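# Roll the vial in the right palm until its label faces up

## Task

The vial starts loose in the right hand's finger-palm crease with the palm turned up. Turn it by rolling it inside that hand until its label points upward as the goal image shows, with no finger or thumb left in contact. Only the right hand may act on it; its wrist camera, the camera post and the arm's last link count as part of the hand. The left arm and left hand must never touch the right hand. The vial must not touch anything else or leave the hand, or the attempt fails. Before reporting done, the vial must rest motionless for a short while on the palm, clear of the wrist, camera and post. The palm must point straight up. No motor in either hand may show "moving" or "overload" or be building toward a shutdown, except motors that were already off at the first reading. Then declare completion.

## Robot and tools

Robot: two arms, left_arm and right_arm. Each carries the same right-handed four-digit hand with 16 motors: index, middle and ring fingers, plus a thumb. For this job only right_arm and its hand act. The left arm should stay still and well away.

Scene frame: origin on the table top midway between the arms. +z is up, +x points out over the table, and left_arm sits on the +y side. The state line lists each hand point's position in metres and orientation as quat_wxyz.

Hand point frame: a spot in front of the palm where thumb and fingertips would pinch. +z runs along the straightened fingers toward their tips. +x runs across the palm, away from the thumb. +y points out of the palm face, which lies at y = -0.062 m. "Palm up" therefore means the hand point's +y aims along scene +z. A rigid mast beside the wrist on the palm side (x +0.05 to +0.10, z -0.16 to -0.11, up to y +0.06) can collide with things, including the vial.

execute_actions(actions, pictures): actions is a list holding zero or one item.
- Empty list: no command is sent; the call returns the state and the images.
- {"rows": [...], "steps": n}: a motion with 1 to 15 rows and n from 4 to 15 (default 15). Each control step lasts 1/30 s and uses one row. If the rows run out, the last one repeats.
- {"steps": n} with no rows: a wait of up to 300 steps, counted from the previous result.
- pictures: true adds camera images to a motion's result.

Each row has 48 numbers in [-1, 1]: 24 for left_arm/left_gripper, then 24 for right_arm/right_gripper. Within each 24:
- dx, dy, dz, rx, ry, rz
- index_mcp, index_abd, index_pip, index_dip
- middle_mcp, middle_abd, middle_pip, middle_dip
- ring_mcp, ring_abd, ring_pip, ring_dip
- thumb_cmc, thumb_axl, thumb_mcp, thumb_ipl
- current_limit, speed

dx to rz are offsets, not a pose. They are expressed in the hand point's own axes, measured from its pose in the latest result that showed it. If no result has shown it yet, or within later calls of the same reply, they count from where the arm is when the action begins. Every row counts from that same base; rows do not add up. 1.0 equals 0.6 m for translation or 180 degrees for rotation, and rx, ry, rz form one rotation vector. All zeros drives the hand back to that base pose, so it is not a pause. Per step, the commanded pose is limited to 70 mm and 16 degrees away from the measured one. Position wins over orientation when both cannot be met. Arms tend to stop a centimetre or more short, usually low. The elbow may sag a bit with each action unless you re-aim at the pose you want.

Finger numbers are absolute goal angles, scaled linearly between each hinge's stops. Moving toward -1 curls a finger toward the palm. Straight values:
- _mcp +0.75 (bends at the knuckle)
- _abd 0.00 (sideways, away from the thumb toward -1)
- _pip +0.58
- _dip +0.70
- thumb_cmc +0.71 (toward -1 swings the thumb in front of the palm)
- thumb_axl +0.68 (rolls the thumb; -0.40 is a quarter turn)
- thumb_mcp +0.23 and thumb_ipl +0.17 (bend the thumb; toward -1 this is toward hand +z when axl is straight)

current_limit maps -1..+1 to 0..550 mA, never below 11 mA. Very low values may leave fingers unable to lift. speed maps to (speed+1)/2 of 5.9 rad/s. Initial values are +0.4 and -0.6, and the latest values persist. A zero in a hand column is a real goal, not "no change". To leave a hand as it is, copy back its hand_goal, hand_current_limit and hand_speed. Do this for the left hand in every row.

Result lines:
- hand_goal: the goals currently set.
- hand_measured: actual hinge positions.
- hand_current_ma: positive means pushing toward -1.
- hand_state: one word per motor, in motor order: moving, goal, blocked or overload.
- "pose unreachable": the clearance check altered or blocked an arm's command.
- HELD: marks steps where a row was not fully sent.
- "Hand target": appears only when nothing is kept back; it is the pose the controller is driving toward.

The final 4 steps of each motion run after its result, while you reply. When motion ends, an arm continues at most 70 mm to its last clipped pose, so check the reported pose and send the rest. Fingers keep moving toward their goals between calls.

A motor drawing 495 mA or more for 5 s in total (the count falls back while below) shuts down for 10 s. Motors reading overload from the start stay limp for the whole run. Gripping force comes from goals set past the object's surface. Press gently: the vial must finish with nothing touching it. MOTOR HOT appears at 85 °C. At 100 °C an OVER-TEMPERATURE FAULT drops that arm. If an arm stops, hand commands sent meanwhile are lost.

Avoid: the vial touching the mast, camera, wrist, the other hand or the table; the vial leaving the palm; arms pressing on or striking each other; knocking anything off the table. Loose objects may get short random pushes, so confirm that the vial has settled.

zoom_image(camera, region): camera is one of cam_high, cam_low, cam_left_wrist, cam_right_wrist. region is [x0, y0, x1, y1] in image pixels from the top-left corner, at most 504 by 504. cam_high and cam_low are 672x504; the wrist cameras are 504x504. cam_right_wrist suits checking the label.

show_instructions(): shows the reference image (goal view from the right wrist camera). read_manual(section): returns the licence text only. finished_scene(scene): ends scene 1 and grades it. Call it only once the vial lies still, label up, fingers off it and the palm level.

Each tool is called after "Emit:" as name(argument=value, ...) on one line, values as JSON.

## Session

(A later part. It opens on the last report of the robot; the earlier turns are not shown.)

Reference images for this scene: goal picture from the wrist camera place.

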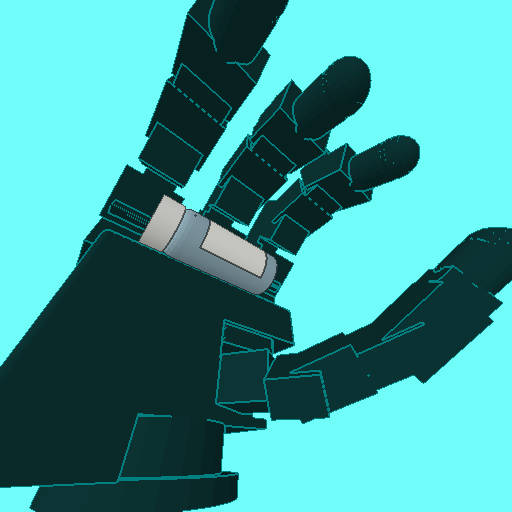

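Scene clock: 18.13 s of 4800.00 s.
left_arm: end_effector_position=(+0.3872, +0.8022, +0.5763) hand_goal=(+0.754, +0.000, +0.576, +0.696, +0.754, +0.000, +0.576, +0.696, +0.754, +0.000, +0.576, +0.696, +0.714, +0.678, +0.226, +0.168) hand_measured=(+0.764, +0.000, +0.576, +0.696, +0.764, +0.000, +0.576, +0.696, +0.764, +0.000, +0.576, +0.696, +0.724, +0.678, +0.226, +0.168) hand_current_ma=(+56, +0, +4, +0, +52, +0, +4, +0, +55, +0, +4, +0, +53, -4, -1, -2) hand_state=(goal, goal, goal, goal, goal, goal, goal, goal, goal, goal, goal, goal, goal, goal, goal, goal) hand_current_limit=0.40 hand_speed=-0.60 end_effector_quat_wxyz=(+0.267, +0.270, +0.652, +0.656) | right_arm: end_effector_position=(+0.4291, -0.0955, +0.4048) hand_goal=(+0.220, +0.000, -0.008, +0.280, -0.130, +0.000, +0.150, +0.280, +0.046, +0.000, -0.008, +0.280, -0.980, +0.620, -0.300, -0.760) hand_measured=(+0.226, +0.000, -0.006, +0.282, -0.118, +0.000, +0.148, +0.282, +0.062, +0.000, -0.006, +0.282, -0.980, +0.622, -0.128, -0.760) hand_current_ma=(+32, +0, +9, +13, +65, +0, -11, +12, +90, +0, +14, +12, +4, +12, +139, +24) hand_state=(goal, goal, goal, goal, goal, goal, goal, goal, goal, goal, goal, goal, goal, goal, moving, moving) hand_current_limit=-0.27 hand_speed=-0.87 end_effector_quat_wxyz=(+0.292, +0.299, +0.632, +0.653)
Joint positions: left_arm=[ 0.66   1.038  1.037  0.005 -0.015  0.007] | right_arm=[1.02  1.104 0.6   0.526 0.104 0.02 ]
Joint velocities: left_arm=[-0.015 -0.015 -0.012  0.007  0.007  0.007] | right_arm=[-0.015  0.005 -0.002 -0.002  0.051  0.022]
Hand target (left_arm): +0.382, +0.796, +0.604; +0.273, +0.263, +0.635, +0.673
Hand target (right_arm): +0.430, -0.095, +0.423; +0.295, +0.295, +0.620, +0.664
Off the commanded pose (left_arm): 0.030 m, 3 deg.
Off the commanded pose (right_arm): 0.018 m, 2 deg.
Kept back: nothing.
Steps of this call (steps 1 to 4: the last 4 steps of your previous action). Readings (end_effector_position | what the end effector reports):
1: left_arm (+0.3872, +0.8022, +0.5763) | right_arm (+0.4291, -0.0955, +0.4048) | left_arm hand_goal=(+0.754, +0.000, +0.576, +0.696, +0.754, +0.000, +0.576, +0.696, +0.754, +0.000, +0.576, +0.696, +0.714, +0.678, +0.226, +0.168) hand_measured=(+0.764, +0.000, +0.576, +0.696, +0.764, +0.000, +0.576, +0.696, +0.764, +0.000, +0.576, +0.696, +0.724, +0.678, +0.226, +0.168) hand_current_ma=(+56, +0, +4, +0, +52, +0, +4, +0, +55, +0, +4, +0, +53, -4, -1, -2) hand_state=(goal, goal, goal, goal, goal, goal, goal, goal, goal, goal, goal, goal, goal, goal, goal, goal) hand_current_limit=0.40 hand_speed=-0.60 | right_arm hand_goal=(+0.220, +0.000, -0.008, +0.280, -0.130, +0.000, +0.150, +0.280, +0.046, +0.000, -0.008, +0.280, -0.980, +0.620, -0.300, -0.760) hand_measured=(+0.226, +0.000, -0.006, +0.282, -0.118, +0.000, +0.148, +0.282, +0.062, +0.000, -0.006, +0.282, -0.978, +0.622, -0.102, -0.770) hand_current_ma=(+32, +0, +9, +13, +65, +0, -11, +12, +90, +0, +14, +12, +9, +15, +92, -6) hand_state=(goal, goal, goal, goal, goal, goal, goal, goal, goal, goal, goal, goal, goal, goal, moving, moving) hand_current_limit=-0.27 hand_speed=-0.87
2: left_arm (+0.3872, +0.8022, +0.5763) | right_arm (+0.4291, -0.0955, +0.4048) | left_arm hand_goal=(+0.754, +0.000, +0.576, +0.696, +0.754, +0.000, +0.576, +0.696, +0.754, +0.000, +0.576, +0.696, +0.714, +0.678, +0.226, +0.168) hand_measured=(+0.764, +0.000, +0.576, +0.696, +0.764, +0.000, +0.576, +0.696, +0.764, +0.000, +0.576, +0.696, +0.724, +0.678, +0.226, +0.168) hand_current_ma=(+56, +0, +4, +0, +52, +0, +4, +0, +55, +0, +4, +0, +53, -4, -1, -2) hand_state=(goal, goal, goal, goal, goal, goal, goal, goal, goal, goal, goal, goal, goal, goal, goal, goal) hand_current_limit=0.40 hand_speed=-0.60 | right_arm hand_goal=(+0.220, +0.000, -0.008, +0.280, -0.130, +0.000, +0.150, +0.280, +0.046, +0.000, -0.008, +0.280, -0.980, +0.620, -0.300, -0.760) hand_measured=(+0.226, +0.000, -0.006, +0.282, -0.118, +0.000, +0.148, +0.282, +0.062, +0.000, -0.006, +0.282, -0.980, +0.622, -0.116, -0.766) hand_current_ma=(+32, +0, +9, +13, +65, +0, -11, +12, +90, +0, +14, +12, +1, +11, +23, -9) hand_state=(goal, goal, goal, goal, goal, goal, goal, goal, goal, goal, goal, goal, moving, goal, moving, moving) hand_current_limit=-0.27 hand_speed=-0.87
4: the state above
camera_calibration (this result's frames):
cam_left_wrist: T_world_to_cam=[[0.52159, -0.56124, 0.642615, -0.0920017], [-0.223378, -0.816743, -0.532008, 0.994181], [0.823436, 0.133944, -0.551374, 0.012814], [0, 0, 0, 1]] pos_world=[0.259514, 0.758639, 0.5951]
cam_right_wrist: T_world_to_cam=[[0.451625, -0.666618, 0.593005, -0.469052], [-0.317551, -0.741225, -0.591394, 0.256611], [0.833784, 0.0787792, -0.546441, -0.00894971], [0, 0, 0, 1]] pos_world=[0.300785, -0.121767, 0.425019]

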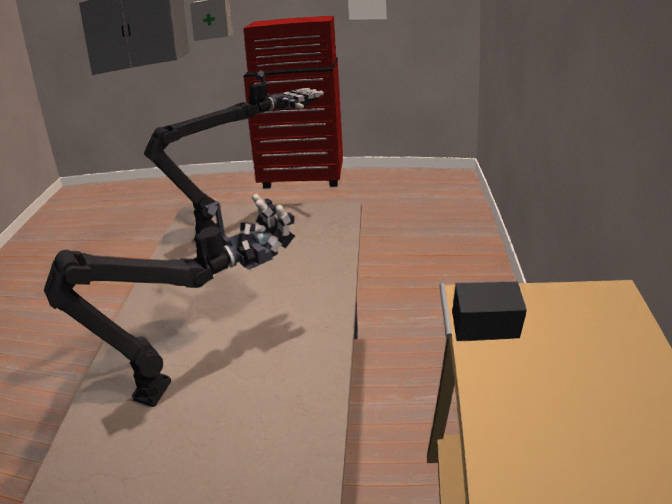

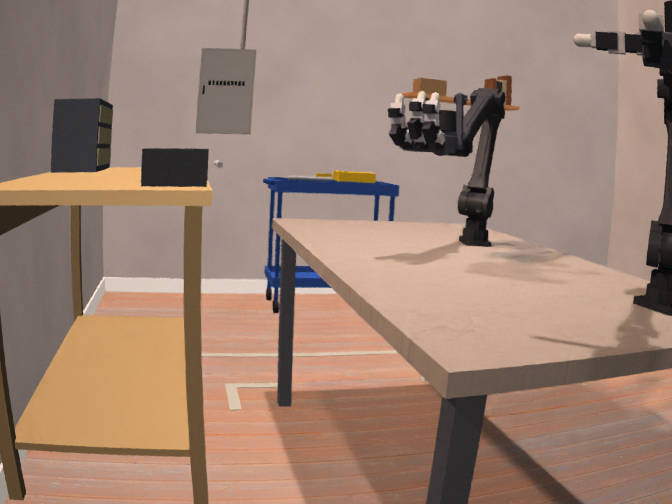

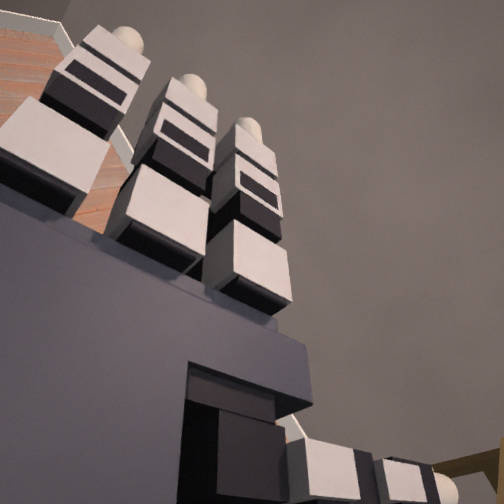

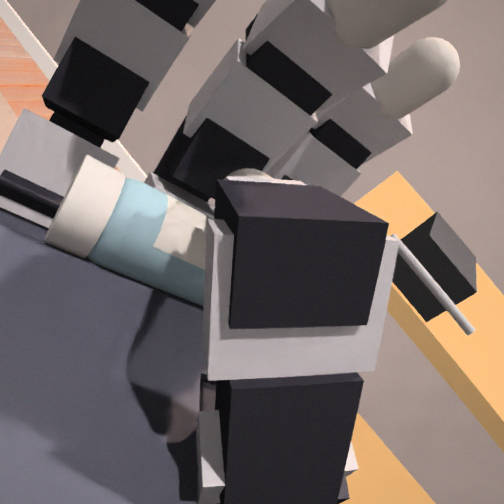

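Emit:
execute_actions(actions=[{"rows": [[-0.001,0.0479,-0.0119,-0.0166,0,0,0.754,0,0.576,0.696,0.754,0,0.576,0.696,0.754,0,0.576,0.696,0.714,0.678,0.226,0.168,0.4,-0.6,0,0.0303,0.0035,-0.0108,0.0005,0.001,0.22,0,-0.008,0.28,-0.13,0,0.15,0.28,0.046,0,-0.008,0.28,-0.98,0.62,0.1,-0.76,0.4,0]], "steps": 5}])

Emit:
execute_actions(actions=[{"rows": [[-0.001,0.0479,-0.0119,-0.0166,0,0,0.754,0,0.576,0.696,0.754,0,0.576,0.696,0.754,0,0.576,0.696,0.714,0.678,0.226,0.168,0.4,-0.6,0,0.0303,0.0035,-0.0108,0.0005,0.001,0.22,0,-0.008,0.28,0.22,0,0.15,0.28,0.22,0,-0.008,0.28,-0.8,0.62,0.1,-0.7,0.4,0]], "steps": 12}])

Emit:
execute_actions(actions=[{"steps": 12}], pictures=true)

Emit:
zoom_image(camera="cam_right_wrist", region=[20, 120, 300, 340])

Scene clock: 19.17 s of 4800.00 s.
left_arm: end_effector_position=(+0.3872, +0.8022, +0.5763) hand_goal=(+0.754, +0.000, +0.576, +0.696, +0.754, +0.000, +0.576, +0.696, +0.754, +0.000, +0.576, +0.696, +0.714, +0.678, +0.226, +0.168) hand_measured=(+0.764, +0.000, +0.576, +0.696, +0.764, +0.000, +0.576, +0.696, +0.764, +0.000, +0.576, +0.696, +0.724, +0.678, +0.226, +0.168) hand_current_ma=(+56, +0, +4, +0, +52, +0, +4, +0, +55, +0, +4, +0, +53, -4, -1, -2) hand_state=(goal, goal, goal, goal, goal, goal, goal, goal, goal, goal, goal, goal, goal, goal, goal, goal) hand_current_limit=0.40 hand_speed=-0.60 end_effector_quat_wxyz=(+0.267, +0.270, +0.652, +0.656) | right_arm: end_effector_position=(+0.4291, -0.0955, +0.4048) hand_goal=(+0.220, +0.000, -0.008, +0.280, -0.130, +0.000, +0.150, +0.280, +0.046, +0.000, -0.008, +0.280, -0.980, +0.620, +0.100, -0.760) hand_measured=(+0.226, +0.000, -0.006, +0.282, -0.118, +0.000, +0.148, +0.282, +0.062, +0.000, -0.006, +0.282, -0.978, +0.622, -0.134, -0.754) hand_current_ma=(+32, +0, +9, +13, +65, +0, -11, +12, +90, +0, +14, +12, +9, +18, +201, +43) hand_state=(goal, goal, goal, goal, goal, goal, goal, goal, goal, goal, goal, goal, goal, goal, moving, goal) hand_current_limit=0.40 hand_speed=0.00 end_effector_quat_wxyz=(+0.292, +0.299, +0.632, +0.653)
Joint positions: left_arm=[ 0.66   1.038  1.037  0.005 -0.015  0.007] | right_arm=[1.02  1.104 0.6   0.526 0.104 0.02 ]
Joint velocities: left_arm=[ 0.005  0.005 -0.007 -0.002  0.022  0.007] | right_arm=[-0.005  0.005 -0.007 -0.017 -0.051  0.037]
Steps of this call (steps 1 to 30: nothing new was sent; step 31: the first step of this action). Readings (end_effector_position | what the end effector reports):
31: the state above

Scene clock: 19.57 s of 4800.00 s.
left_arm: end_effector_position=(+0.3872, +0.8022, +0.5763) hand_goal=(+0.754, +0.000, +0.576, +0.696, +0.754, +0.000, +0.576, +0.696, +0.754, +0.000, +0.576, +0.696, +0.714, +0.678, +0.226, +0.168) hand_measured=(+0.764, +0.000, +0.576, +0.696, +0.764, +0.000, +0.576, +0.696, +0.764, +0.000, +0.576, +0.696, +0.724, +0.678, +0.226, +0.168) hand_current_ma=(+56, +0, +4, +0, +52, +0, +4, +0, +55, +0, +4, +0, +53, -4, -1, -2) hand_state=(goal, goal, goal, goal, goal, goal, goal, goal, goal, goal, goal, goal, goal, goal, goal, goal) hand_current_limit=0.40 hand_speed=-0.60 end_effector_quat_wxyz=(+0.267, +0.270, +0.652, +0.656) | right_arm: end_effector_position=(+0.4291, -0.0955, +0.4048) hand_goal=(+0.220, +0.000, -0.008, +0.280, +0.220, +0.000, +0.150, +0.280, +0.220, +0.000, -0.008, +0.280, -0.800, +0.620, +0.100, -0.700) hand_measured=(+0.226, +0.000, -0.006, +0.282, +0.110, +0.000, +0.148, +0.282, +0.226, +0.000, -0.006, +0.282, -0.812, +0.620, +0.092, -0.704) hand_current_ma=(+33, +0, +9, +13, -40, +0, -10, +12, +41, +0, +11, +12, -19, +2, -42, -33) hand_state=(goal, goal, goal, goal, moving, goal, goal, goal, moving, goal, goal, goal, moving, goal, moving, goal) hand_current_limit=0.40 hand_speed=0.00 end_effector_quat_wxyz=(+0.292, +0.299, +0.632, +0.653)
Joint positions: left_arm=[ 0.66   1.038  1.037  0.005 -0.015  0.007] | right_arm=[1.02  1.104 0.6   0.526 0.104 0.02 ]
Joint velocities: left_arm=[ 0.015 -0.005  0.002 -0.002 -0.022  0.066] | right_arm=[ 0.015  0.005 -0.002 -0.002 -0.022  0.081]
Off your previous action's commanded pose (left_arm): 0.030 m, 3 deg at its last step (step 4 of this call).
Off your previous action's commanded pose (right_arm): 0.018 m, 2 deg at its last step (step 4 of this call).
Steps of this call (steps 1 to 4: the last 4 steps of your previous action; steps 5 to 12: the first 8 steps of this action, its rows measured from where the robot was after step 4). Readings (end_effector_position | what the end effector reports):
4: left_arm (+0.3872, +0.8022, +0.5763) | right_arm (+0.4291, -0.0955, +0.4048) | left_arm hand_goal=(+0.754, +0.000, +0.576, +0.696, +0.754, +0.000, +0.576, +0.696, +0.754, +0.000, +0.576, +0.696, +0.714, +0.678, +0.226, +0.168) hand_measured=(+0.764, +0.000, +0.576, +0.696, +0.764, +0.000, +0.576, +0.696, +0.764, +0.000, +0.576, +0.696, +0.724, +0.678, +0.226, +0.168) hand_current_ma=(+56, +0, +4, +0, +52, +0, +4, +0, +55, +0, +4, +0, +53, -4, -1, -2) hand_state=(goal, goal, goal, goal, goal, goal, goal, goal, goal, goal, goal, goal, goal, goal, goal, goal) hand_current_limit=0.40 hand_speed=-0.60 | right_arm hand_goal=(+0.220, +0.000, -0.008, +0.280, -0.130, +0.000, +0.150, +0.280, +0.046, +0.000, -0.008, +0.280, -0.980, +0.620, +0.100, -0.760) hand_measured=(+0.226, +0.000, -0.006, +0.282, -0.118, +0.000, +0.148, +0.282, +0.062, +0.000, -0.006, +0.282, -0.980, +0.620, -0.062, -0.758) hand_current_ma=(+32, +0, +9, +13, +65, +0, -11, +12, +90, +0, +14, +12, -7, +4, -77, +5) hand_state=(goal, goal, goal, goal, goal, goal, goal, goal, goal, goal, goal, goal, goal, goal, moving, moving) hand_current_limit=0.40 hand_speed=0.00
5: left_arm (+0.3872, +0.8022, +0.5763) | right_arm (+0.4291, -0.0955, +0.4048) | left_arm hand_goal=(+0.754, +0.000, +0.576, +0.696, +0.754, +0.000, +0.576, +0.696, +0.754, +0.000, +0.576, +0.696, +0.714, +0.678, +0.226, +0.168) hand_measured=(+0.764, +0.000, +0.576, +0.696, +0.764, +0.000, +0.576, +0.696, +0.764, +0.000, +0.576, +0.696, +0.724, +0.678, +0.226, +0.168) hand_current_ma=(+56, +0, +4, +0, +52, +0, +4, +0, +55, +0, +4, +0, +53, -4, -1, -2) hand_state=(goal, goal, goal, goal, goal, goal, goal, goal, goal, goal, goal, goal, goal, goal, goal, goal) hand_current_limit=0.40 hand_speed=-0.60 | right_arm hand_goal=(+0.220, +0.000, -0.008, +0.280, +0.220, +0.000, +0.150, +0.280, +0.220, +0.000, -0.008, +0.280, -0.800, +0.620, +0.100, -0.700) hand_measured=(+0.226, +0.000, -0.006, +0.282, -0.118, +0.000, +0.148, +0.282, +0.062, +0.000, -0.006, +0.282, -0.982, +0.620, -0.040, -0.758) hand_current_ma=(+32, +0, +9, +13, +65, +0, -11, +12, +90, +0, +14, +12, -8, +5, -103, +5) hand_state=(goal, goal, goal, goal, moving, goal, goal, goal, moving, goal, goal, goal, moving, goal, moving, moving) hand_current_limit=0.40 hand_speed=0.00
6: left_arm (+0.3872, +0.8022, +0.5763) | right_arm (+0.4291, -0.0955, +0.4048) | left_arm hand_goal=(+0.754, +0.000, +0.576, +0.696, +0.754, +0.000, +0.576, +0.696, +0.754, +0.000, +0.576, +0.696, +0.714, +0.678, +0.226, +0.168) hand_measured=(+0.764, +0.000, +0.576, +0.696, +0.764, +0.000, +0.576, +0.696, +0.764, +0.000, +0.576, +0.696, +0.724, +0.678, +0.226, +0.168) hand_current_ma=(+56, +0, +4, +0, +52, +0, +4, +0, +55, +0, +4, +0, +53, -4, -1, -2) hand_state=(goal, goal, goal, goal, goal, goal, goal, goal, goal, goal, goal, goal, goal, goal, goal, goal) hand_current_limit=0.40 hand_speed=-0.60 | right_arm hand_goal=(+0.220, +0.000, -0.008, +0.280, +0.220, +0.000, +0.150, +0.280, +0.220, +0.000, -0.008, +0.280, -0.800, +0.620, +0.100, -0.700) hand_measured=(+0.226, +0.000, -0.006, +0.282, -0.114, +0.000, +0.148, +0.282, +0.066, +0.000, -0.006, +0.282, -0.978, +0.620, -0.014, -0.756) hand_current_ma=(+33, +0, +9, +13, -197, +0, -11, +11, -182, +0, +7, +11, -265, -1, -93, -205) hand_state=(goal, goal, goal, goal, moving, goal, goal, goal, moving, goal, moving, goal, moving, moving, moving, moving) hand_current_limit=0.40 hand_speed=0.00
8: left_arm (+0.3872, +0.8022, +0.5763) | right_arm (+0.4291, -0.0955, +0.4048) | left_arm hand_goal=(+0.754, +0.000, +0.576, +0.696, +0.754, +0.000, +0.576, +0.696, +0.754, +0.000, +0.576, +0.696, +0.714, +0.678, +0.226, +0.168) hand_measured=(+0.764, +0.000, +0.576, +0.696, +0.764, +0.000, +0.576, +0.696, +0.764, +0.000, +0.576, +0.696, +0.724, +0.678, +0.226, +0.168) hand_current_ma=(+56, +0, +4, +0, +52, +0, +4, +0, +55, +0, +4, +0, +53, -4, -1, -2) hand_state=(goal, goal, goal, goal, goal, goal, goal, goal, goal, goal, goal, goal, goal, goal, goal, goal) hand_current_limit=0.40 hand_speed=-0.60 | right_arm hand_goal=(+0.220, +0.000, -0.008, +0.280, +0.220, +0.000, +0.150, +0.280, +0.220, +0.000, -0.008, +0.280, -0.800, +0.620, +0.100, -0.700) hand_measured=(+0.226, +0.000, -0.006, +0.282, -0.046, +0.000, +0.148, +0.282, +0.136, +0.000, -0.006, +0.282, -0.918, +0.620, +0.036, -0.710) hand_current_ma=(+33, +0, +9, +13, -97, +0, -10, +12, -83, +0, +11, +12, -168, +2, -85, -8) hand_state=(goal, goal, goal, goal, moving, goal, goal, goal, moving, goal, goal, goal, moving, goal, moving, moving) hand_current_limit=0.40 hand_speed=0.00
12: the state above

Scene clock: 19.97 s of 4800.00 s.
left_arm: end_effector_position=(+0.3872, +0.8022, +0.5763) hand_goal=(+0.754, +0.000, +0.576, +0.696, +0.754, +0.000, +0.576, +0.696, +0.754, +0.000, +0.576, +0.696, +0.714, +0.678, +0.226, +0.168) hand_measured=(+0.764, +0.000, +0.576, +0.696, +0.764, +0.000, +0.576, +0.696, +0.764, +0.000, +0.576, +0.696, +0.724, +0.678, +0.226, +0.168) hand_current_ma=(+56, +0, +4, +0, +52, +0, +4, +0, +55, +0, +4, +0, +53, -4, -1, -2) hand_state=(goal, goal, goal, goal, goal, goal, goal, goal, goal, goal, goal, goal, goal, goal, goal, goal) hand_current_limit=0.40 hand_speed=-0.60 end_effector_quat_wxyz=(+0.267, +0.270, +0.652, +0.656) | right_arm: end_effector_position=(+0.4291, -0.0955, +0.4048) hand_goal=(+0.220, +0.000, -0.008, +0.280, +0.220, +0.000, +0.150, +0.280, +0.220, +0.000, -0.008, +0.280, -0.800, +0.620, +0.100, -0.700) hand_measured=(+0.226, +0.000, -0.006, +0.282, +0.226, +0.000, +0.148, +0.282, +0.226, +0.000, -0.006, +0.282, -0.808, +0.620, +0.094, -0.704) hand_current_ma=(+33, +0, +9, +13, +35, +0, -6, +12, +35, +0, +11, +12, -42, +2, -47, -33) hand_state=(goal, goal, goal, goal, goal, goal, goal, goal, goal, goal, goal, goal, goal, goal, goal, goal) hand_current_limit=0.40 hand_speed=0.00 end_effector_quat_wxyz=(+0.292, +0.299, +0.632, +0.653)
Joint positions: left_arm=[ 0.66   1.038  1.037  0.005 -0.015  0.007] | right_arm=[1.02  1.104 0.6   0.526 0.104 0.02 ]
Joint velocities: left_arm=[-0.005  0.005 -0.002 -0.017  0.022  0.095] | right_arm=[ 0.015 -0.005  0.017 -0.007 -0.037  0.007]
Hand target (left_arm): +0.382, +0.796, +0.604; +0.273, +0.263, +0.635, +0.673
Hand target (right_arm): +0.430, -0.095, +0.423; +0.295, +0.295, +0.620, +0.664
Off the commanded pose (left_arm): 0.030 m, 3 deg.
Off the commanded pose (right_arm): 0.018 m, 2 deg.
Kept back: nothing.
Steps of this call (steps 1 to 4: the last 4 steps of your previous action; steps 5 to 12: nothing new was sent). Readings (end_effector_position | what the end effector reports):
1: left_arm (+0.3872, +0.8022, +0.5763) | right_arm (+0.4291, -0.0955, +0.4048) | left_arm hand_goal=(+0.754, +0.000, +0.576, +0.696, +0.754, +0.000, +0.576, +0.696, +0.754, +0.000, +0.576, +0.696, +0.714, +0.678, +0.226, +0.168) hand_measured=(+0.764, +0.000, +0.576, +0.696, +0.764, +0.000, +0.576, +0.696, +0.764, +0.000, +0.576, +0.696, +0.724, +0.678, +0.226, +0.168) hand_current_ma=(+56, +0, +4, +0, +52, +0, +4, +0, +55, +0, +4, +0, +53, -4, -1, -2) hand_state=(goal, goal, goal, goal, goal, goal, goal, goal, goal, goal, goal, goal, goal, goal, goal, goal) hand_current_limit=0.40 hand_speed=-0.60 | right_arm hand_goal=(+0.220, +0.000, -0.008, +0.280, +0.220, +0.000, +0.150, +0.280, +0.220, +0.000, -0.008, +0.280, -0.800, +0.620, +0.100, -0.700) hand_measured=(+0.226, +0.000, -0.006, +0.282, +0.152, +0.000, +0.148, +0.282, +0.226, +0.000, -0.006, +0.282, -0.808, +0.620, +0.094, -0.704) hand_current_ma=(+33, +0, +9, +13, -13, +0, -9, +12, +35, +0, +11, +12, -34, +2, -46, -33) hand_state=(goal, goal, goal, goal, moving, goal, goal, goal, moving, goal, goal, goal, moving, goal, goal, goal) hand_current_limit=0.40 hand_speed=0.00
2: left_arm (+0.3872, +0.8022, +0.5763) | right_arm (+0.4291, -0.0955, +0.4048) | left_arm hand_goal=(+0.754, +0.000, +0.576, +0.696, +0.754, +0.000, +0.576, +0.696, +0.754, +0.000, +0.576, +0.696, +0.714, +0.678, +0.226, +0.168) hand_measured=(+0.764, +0.000, +0.576, +0.696, +0.764, +0.000, +0.576, +0.696, +0.764, +0.000, +0.576, +0.696, +0.724, +0.678, +0.226, +0.168) hand_current_ma=(+56, +0, +4, +0, +52, +0, +4, +0, +55, +0, +4, +0, +53, -4, -1, -2) hand_state=(goal, goal, goal, goal, goal, goal, goal, goal, goal, goal, goal, goal, goal, goal, goal, goal) hand_current_limit=0.40 hand_speed=-0.60 | right_arm hand_goal=(+0.220, +0.000, -0.008, +0.280, +0.220, +0.000, +0.150, +0.280, +0.220, +0.000, -0.008, +0.280, -0.800, +0.620, +0.100, -0.700) hand_measured=(+0.226, +0.000, -0.006, +0.282, +0.188, +0.000, +0.148, +0.282, +0.226, +0.000, -0.006, +0.282, -0.808, +0.620, +0.094, -0.704) hand_current_ma=(+33, +0, +9, +13, +37, +0, -6, +12, +35, +0, +11, +12, -42, +2, -47, -33) hand_state=(goal, goal, goal, goal, moving, goal, goal, goal, goal, goal, goal, goal, moving, goal, goal, goal) hand_current_limit=0.40 hand_speed=0.00
4: left_arm (+0.3872, +0.8022, +0.5763) | right_arm (+0.4291, -0.0955, +0.4048) | left_arm hand_goal=(+0.754, +0.000, +0.576, +0.696, +0.754, +0.000, +0.576, +0.696, +0.754, +0.000, +0.576, +0.696, +0.714, +0.678, +0.226, +0.168) hand_measured=(+0.764, +0.000, +0.576, +0.696, +0.764, +0.000, +0.576, +0.696, +0.764, +0.000, +0.576, +0.696, +0.724, +0.678, +0.226, +0.168) hand_current_ma=(+56, +0, +4, +0, +52, +0, +4, +0, +55, +0, +4, +0, +53, -4, -1, -2) hand_state=(goal, goal, goal, goal, goal, goal, goal, goal, goal, goal, goal, goal, goal, goal, goal, goal) hand_current_limit=0.40 hand_speed=-0.60 | right_arm hand_goal=(+0.220, +0.000, -0.008, +0.280, +0.220, +0.000, +0.150, +0.280, +0.220, +0.000, -0.008, +0.280, -0.800, +0.620, +0.100, -0.700) hand_measured=(+0.226, +0.000, -0.006, +0.282, +0.224, +0.000, +0.148, +0.282, +0.226, +0.000, -0.006, +0.282, -0.808, +0.620, +0.094, -0.704) hand_current_ma=(+33, +0, +9, +13, +50, +0, -6, +12, +35, +0, +11, +12, -42, +2, -47, -33) hand_state=(goal, goal, goal, goal, moving, goal, goal, goal, goal, goal, goal, goal, goal, goal, goal, goal) hand_current_limit=0.40 hand_speed=0.00
8: left_arm (+0.3872, +0.8022, +0.5763) | right_arm (+0.4291, -0.0955, +0.4048) | left_arm hand_goal=(+0.754, +0.000, +0.576, +0.696, +0.754, +0.000, +0.576, +0.696, +0.754, +0.000, +0.576, +0.696, +0.714, +0.678, +0.226, +0.168) hand_measured=(+0.764, +0.000, +0.576, +0.696, +0.764, +0.000, +0.576, +0.696, +0.764, +0.000, +0.576, +0.696, +0.724, +0.678, +0.226, +0.168) hand_current_ma=(+56, +0, +4, +0, +52, +0, +4, +0, +55, +0, +4, +0, +53, -4, -1, -2) hand_state=(goal, goal, goal, goal, goal, goal, goal, goal, goal, goal, goal, goal, goal, goal, goal, goal) hand_current_limit=0.40 hand_speed=-0.60 | right_arm hand_goal=(+0.220, +0.000, -0.008, +0.280, +0.220, +0.000, +0.150, +0.280, +0.220, +0.000, -0.008, +0.280, -0.800, +0.620, +0.100, -0.700) hand_measured=(+0.226, +0.000, -0.006, +0.282, +0.226, +0.000, +0.148, +0.282, +0.226, +0.000, -0.006, +0.282, -0.808, +0.620, +0.094, -0.704) hand_current_ma=(+33, +0, +9, +13, +35, +0, -6, +12, +35, +0, +11, +12, -42, +2, -47, -33) hand_state=(goal, goal, goal, goal, goal, goal, goal, goal, goal, goal, goal, goal, goal, goal, goal, goal) hand_current_limit=0.40 hand_speed=0.00
12: the state above
camera_calibration (this result's frames):
cam_left_wrist: T_world_to_cam=[[0.52159, -0.56124, 0.642615, -0.0920017], [-0.223378, -0.816743, -0.532008, 0.994181], [0.823436, 0.133944, -0.551374, 0.012814], [0, 0, 0, 1]] pos_world=[0.259514, 0.758639, 0.5951]
cam_right_wrist: T_world_to_cam=[[0.451625, -0.666618, 0.593005, -0.469052], [-0.317551, -0.741225, -0.591394, 0.256611], [0.833784, 0.0787792, -0.546441, -0.00894971], [0, 0, 0, 1]] pos_world=[0.300785, -0.121767, 0.425019]

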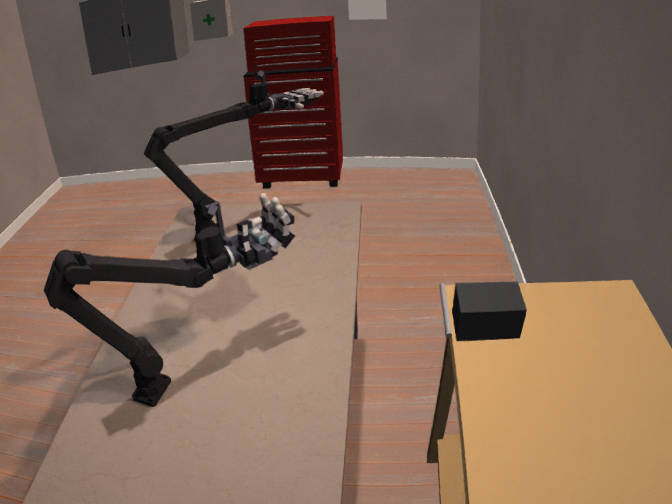

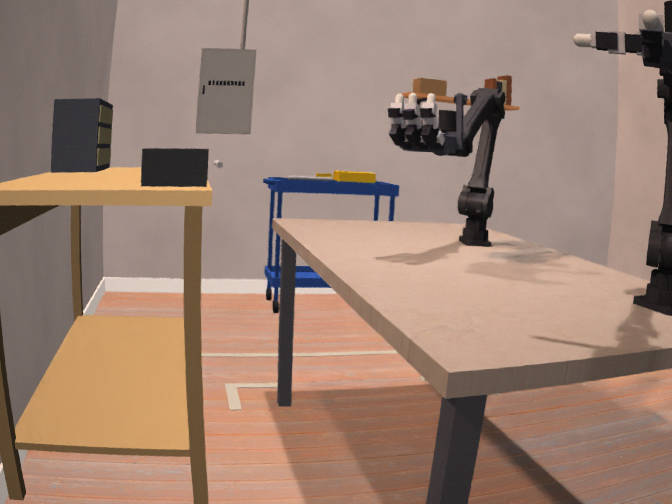

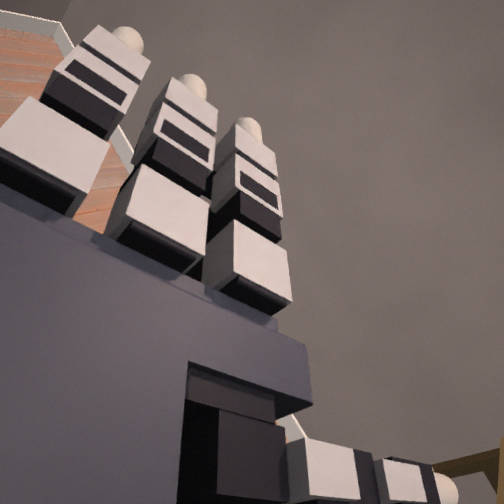

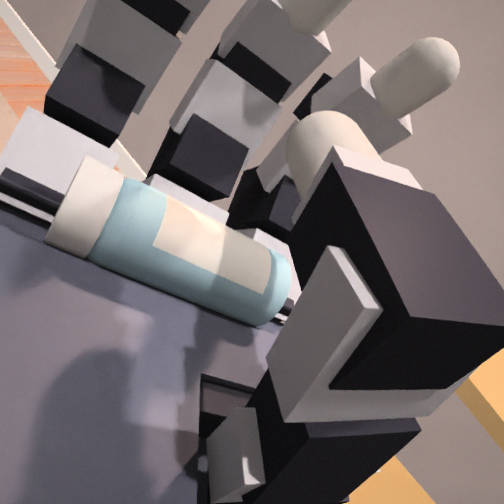

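Region (20, 120, 300, 340) of cam_right_wrist's 504x504 image, scaled by 1.800, with more detail than that image has; it fills the top 396 rows of this view, and the rest is white.

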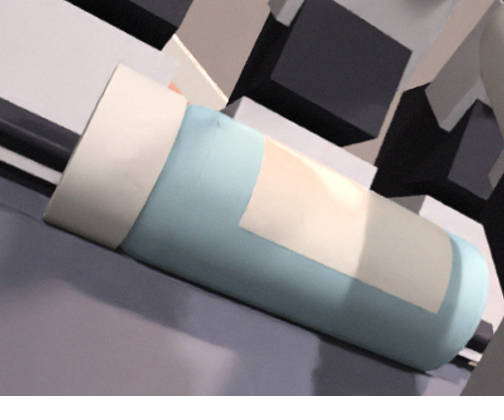

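Emit:
execute_actions(actions=[{"steps": 30}], pictures=true)

Scene clock: 20.97 s of 4800.00 s.
left_arm: end_effector_position=(+0.3872, +0.8022, +0.5763) hand_goal=(+0.754, +0.000, +0.576, +0.696, +0.754, +0.000, +0.576, +0.696, +0.754, +0.000, +0.576, +0.696, +0.714, +0.678, +0.226, +0.168) hand_measured=(+0.764, +0.000, +0.576, +0.696, +0.764, +0.000, +0.576, +0.696, +0.764, +0.000, +0.576, +0.696, +0.724, +0.678, +0.226, +0.168) hand_current_ma=(+56, +0, +4, +0, +52, +0, +4, +0, +55, +0, +4, +0, +53, -4, -1, -2) hand_state=(goal, goal, goal, goal, goal, goal, goal, goal, goal, goal, goal, goal, goal, goal, goal, goal) hand_current_limit=0.40 hand_speed=-0.60 end_effector_quat_wxyz=(+0.267, +0.270, +0.652, +0.656) | right_arm: end_effector_position=(+0.4291, -0.0955, +0.4048) hand_goal=(+0.220, +0.000, -0.008, +0.280, +0.220, +0.000, +0.150, +0.280, +0.220, +0.000, -0.008, +0.280, -0.800, +0.620, +0.100, -0.700) hand_measured=(+0.226, +0.000, -0.006, +0.282, +0.226, +0.000, +0.148, +0.282, +0.226, +0.000, -0.006, +0.282, -0.808, +0.620, +0.094, -0.704) hand_current_ma=(+33, +0, +9, +13, +35, +0, -6, +12, +35, +0, +11, +12, -42, +2, -47, -33) hand_state=(goal, goal, goal, goal, goal, goal, goal, goal, goal, goal, goal, goal, goal, goal, goal, goal) hand_current_limit=0.40 hand_speed=0.00 end_effector_quat_wxyz=(+0.292, +0.299, +0.632, +0.653)
Joint positions: left_arm=[ 0.66   1.038  1.037  0.005 -0.015  0.007] | right_arm=[1.02  1.104 0.6   0.526 0.104 0.02 ]
Joint velocities: left_arm=[ 0.015 -0.005 -0.012  0.002 -0.007  0.051] | right_arm=[-0.015  0.005 -0.002  0.002  0.037 -0.066]
Hand target (left_arm): +0.382, +0.796, +0.604; +0.273, +0.263, +0.635, +0.673
Hand target (right_arm): +0.430, -0.095, +0.423; +0.295, +0.295, +0.620, +0.664
Off the commanded pose (left_arm): 0.030 m, 3 deg.
Off the commanded pose (right_arm): 0.018 m, 2 deg.
Kept back: nothing.
Steps of this call (steps 1 to 30: nothing new was sent). Readings (end_effector_position | what the end effector reports):
1: left_arm (+0.3872, +0.8022, +0.5763) | right_arm (+0.4291, -0.0955, +0.4048) | left_arm hand_goal=(+0.754, +0.000, +0.576, +0.696, +0.754, +0.000, +0.576, +0.696, +0.754, +0.000, +0.576, +0.696, +0.714, +0.678, +0.226, +0.168) hand_measured=(+0.764, +0.000, +0.576, +0.696, +0.764, +0.000, +0.576, +0.696, +0.764, +0.000, +0.576, +0.696, +0.724, +0.678, +0.226, +0.168) hand_current_ma=(+56, +0, +4, +0, +52, +0, +4, +0, +55, +0, +4, +0, +53, -4, -1, -2) hand_state=(goal, goal, goal, goal, goal, goal, goal, goal, goal, goal, goal, goal, goal, goal, goal, goal) hand_current_limit=0.40 hand_speed=-0.60 | right_arm hand_goal=(+0.220, +0.000, -0.008, +0.280, +0.220, +0.000, +0.150, +0.280, +0.220, +0.000, -0.008, +0.280, -0.800, +0.620, +0.100, -0.700) hand_measured=(+0.226, +0.000, -0.006, +0.282, +0.226, +0.000, +0.148, +0.282, +0.226, +0.000, -0.006, +0.282, -0.808, +0.620, +0.094, -0.704) hand_current_ma=(+33, +0, +9, +13, +35, +0, -6, +12, +35, +0, +11, +12, -42, +2, -47, -33) hand_state=(goal, goal, goal, goal, goal, goal, goal, goal, goal, goal, goal, goal, goal, goal, goal, goal) hand_current_limit=0.40 hand_speed=0.00
2: left_arm (+0.3872, +0.8022, +0.5763) | right_arm (+0.4291, -0.0955, +0.4048) | left_arm hand_goal=(+0.754, +0.000, +0.576, +0.696, +0.754, +0.000, +0.576, +0.696, +0.754, +0.000, +0.576, +0.696, +0.714, +0.678, +0.226, +0.168) hand_measured=(+0.764, +0.000, +0.576, +0.696, +0.764, +0.000, +0.576, +0.696, +0.764, +0.000, +0.576, +0.696, +0.724, +0.678, +0.226, +0.168) hand_current_ma=(+56, +0, +4, +0, +52, +0, +4, +0, +55, +0, +4, +0, +53, -4, -1, -2) hand_state=(goal, goal, goal, goal, goal, goal, goal, goal, goal, goal, goal, goal, goal, goal, goal, goal) hand_current_limit=0.40 hand_speed=-0.60 | right_arm hand_goal=(+0.220, +0.000, -0.008, +0.280, +0.220, +0.000, +0.150, +0.280, +0.220, +0.000, -0.008, +0.280, -0.800, +0.620, +0.100, -0.700) hand_measured=(+0.226, +0.000, -0.006, +0.282, +0.226, +0.000, +0.148, +0.282, +0.226, +0.000, -0.006, +0.282, -0.808, +0.620, +0.094, -0.704) hand_current_ma=(+33, +0, +9, +13, +35, +0, -6, +12, +35, +0, +11, +12, -42, +2, -47, -33) hand_state=(goal, goal, goal, goal, goal, goal, goal, goal, goal, goal, goal, goal, goal, goal, goal, goal) hand_current_limit=0.40 hand_speed=0.00
4: left_arm (+0.3872, +0.8022, +0.5763) | right_arm (+0.4291, -0.0955, +0.4048) | left_arm hand_goal=(+0.754, +0.000, +0.576, +0.696, +0.754, +0.000, +0.576, +0.696, +0.754, +0.000, +0.576, +0.696, +0.714, +0.678, +0.226, +0.168) hand_measured=(+0.764, +0.000, +0.576, +0.696, +0.764, +0.000, +0.576, +0.696, +0.764, +0.000, +0.576, +0.696, +0.724, +0.678, +0.226, +0.168) hand_current_ma=(+56, +0, +4, +0, +52, +0, +4, +0, +55, +0, +4, +0, +53, -4, -1, -2) hand_state=(goal, goal, goal, goal, goal, goal, goal, goal, goal, goal, goal, goal, goal, goal, goal, goal) hand_current_limit=0.40 hand_speed=-0.60 | right_arm hand_goal=(+0.220, +0.000, -0.008, +0.280, +0.220, +0.000, +0.150, +0.280, +0.220, +0.000, -0.008, +0.280, -0.800, +0.620, +0.100, -0.700) hand_measured=(+0.226, +0.000, -0.006, +0.282, +0.226, +0.000, +0.148, +0.282, +0.226, +0.000, -0.006, +0.282, -0.808, +0.620, +0.094, -0.704) hand_current_ma=(+33, +0, +9, +13, +35, +0, -6, +12, +35, +0, +11, +12, -42, +2, -47, -33) hand_state=(goal, goal, goal, goal, goal, goal, goal, goal, goal, goal, goal, goal, goal, goal, goal, goal) hand_current_limit=0.40 hand_speed=0.00
8: left_arm (+0.3872, +0.8022, +0.5763) | right_arm (+0.4291, -0.0955, +0.4048) | left_arm hand_goal=(+0.754, +0.000, +0.576, +0.696, +0.754, +0.000, +0.576, +0.696, +0.754, +0.000, +0.576, +0.696, +0.714, +0.678, +0.226, +0.168) hand_measured=(+0.764, +0.000, +0.576, +0.696, +0.764, +0.000, +0.576, +0.696, +0.764, +0.000, +0.576, +0.696, +0.724, +0.678, +0.226, +0.168) hand_current_ma=(+56, +0, +4, +0, +52, +0, +4, +0, +55, +0, +4, +0, +53, -4, -1, -2) hand_state=(goal, goal, goal, goal, goal, goal, goal, goal, goal, goal, goal, goal, goal, goal, goal, goal) hand_current_limit=0.40 hand_speed=-0.60 | right_arm hand_goal=(+0.220, +0.000, -0.008, +0.280, +0.220, +0.000, +0.150, +0.280, +0.220, +0.000, -0.008, +0.280, -0.800, +0.620, +0.100, -0.700) hand_measured=(+0.226, +0.000, -0.006, +0.282, +0.226, +0.000, +0.148, +0.282, +0.226, +0.000, -0.006, +0.282, -0.808, +0.620, +0.094, -0.704) hand_current_ma=(+33, +0, +9, +13, +35, +0, -6, +12, +35, +0, +11, +12, -42, +2, -47, -33) hand_state=(goal, goal, goal, goal, goal, goal, goal, goal, goal, goal, goal, goal, goal, goal, goal, goal) hand_current_limit=0.40 hand_speed=0.00
30: the state above
camera_calibration (this result's frames):
cam_left_wrist: T_world_to_cam=[[0.52159, -0.56124, 0.642615, -0.0920017], [-0.223378, -0.816743, -0.532008, 0.994181], [0.823436, 0.133944, -0.551374, 0.012814], [0, 0, 0, 1]] pos_world=[0.259514, 0.758639, 0.5951]
cam_right_wrist: T_world_to_cam=[[0.451625, -0.666618, 0.593005, -0.469052], [-0.317551, -0.741225, -0.591394, 0.256611], [0.833784, 0.0787792, -0.546441, -0.00894971], [0, 0, 0, 1]] pos_world=[0.300785, -0.121767, 0.425019]

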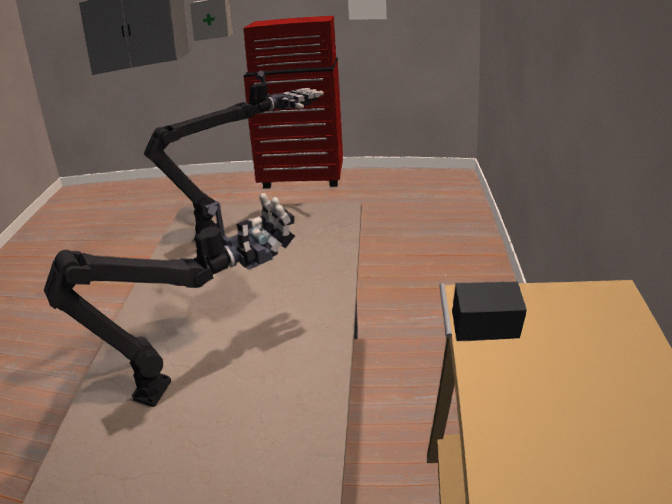

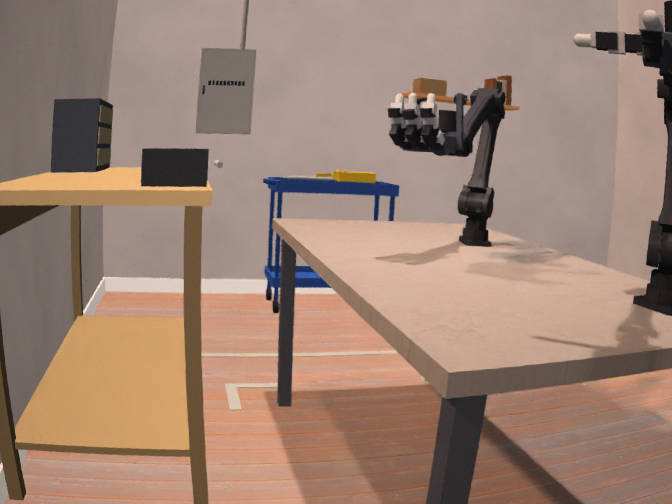

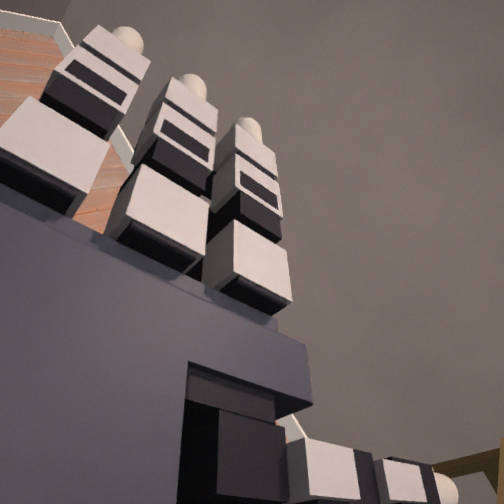

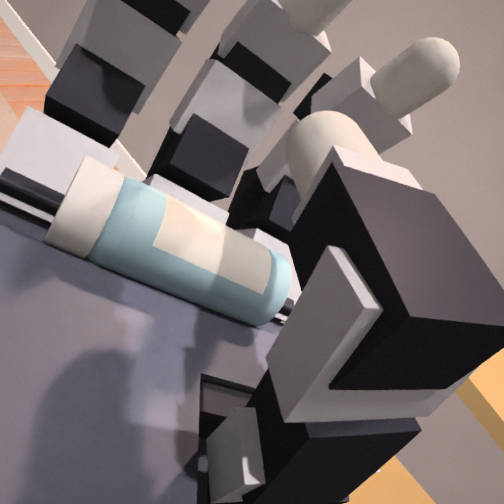

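The vial is lying still with its label up, no finger or thumb appears to be touching it, and all motors are at their goals.

Emit:
finished_scene(scene=2)

The scene is finished: the task was done.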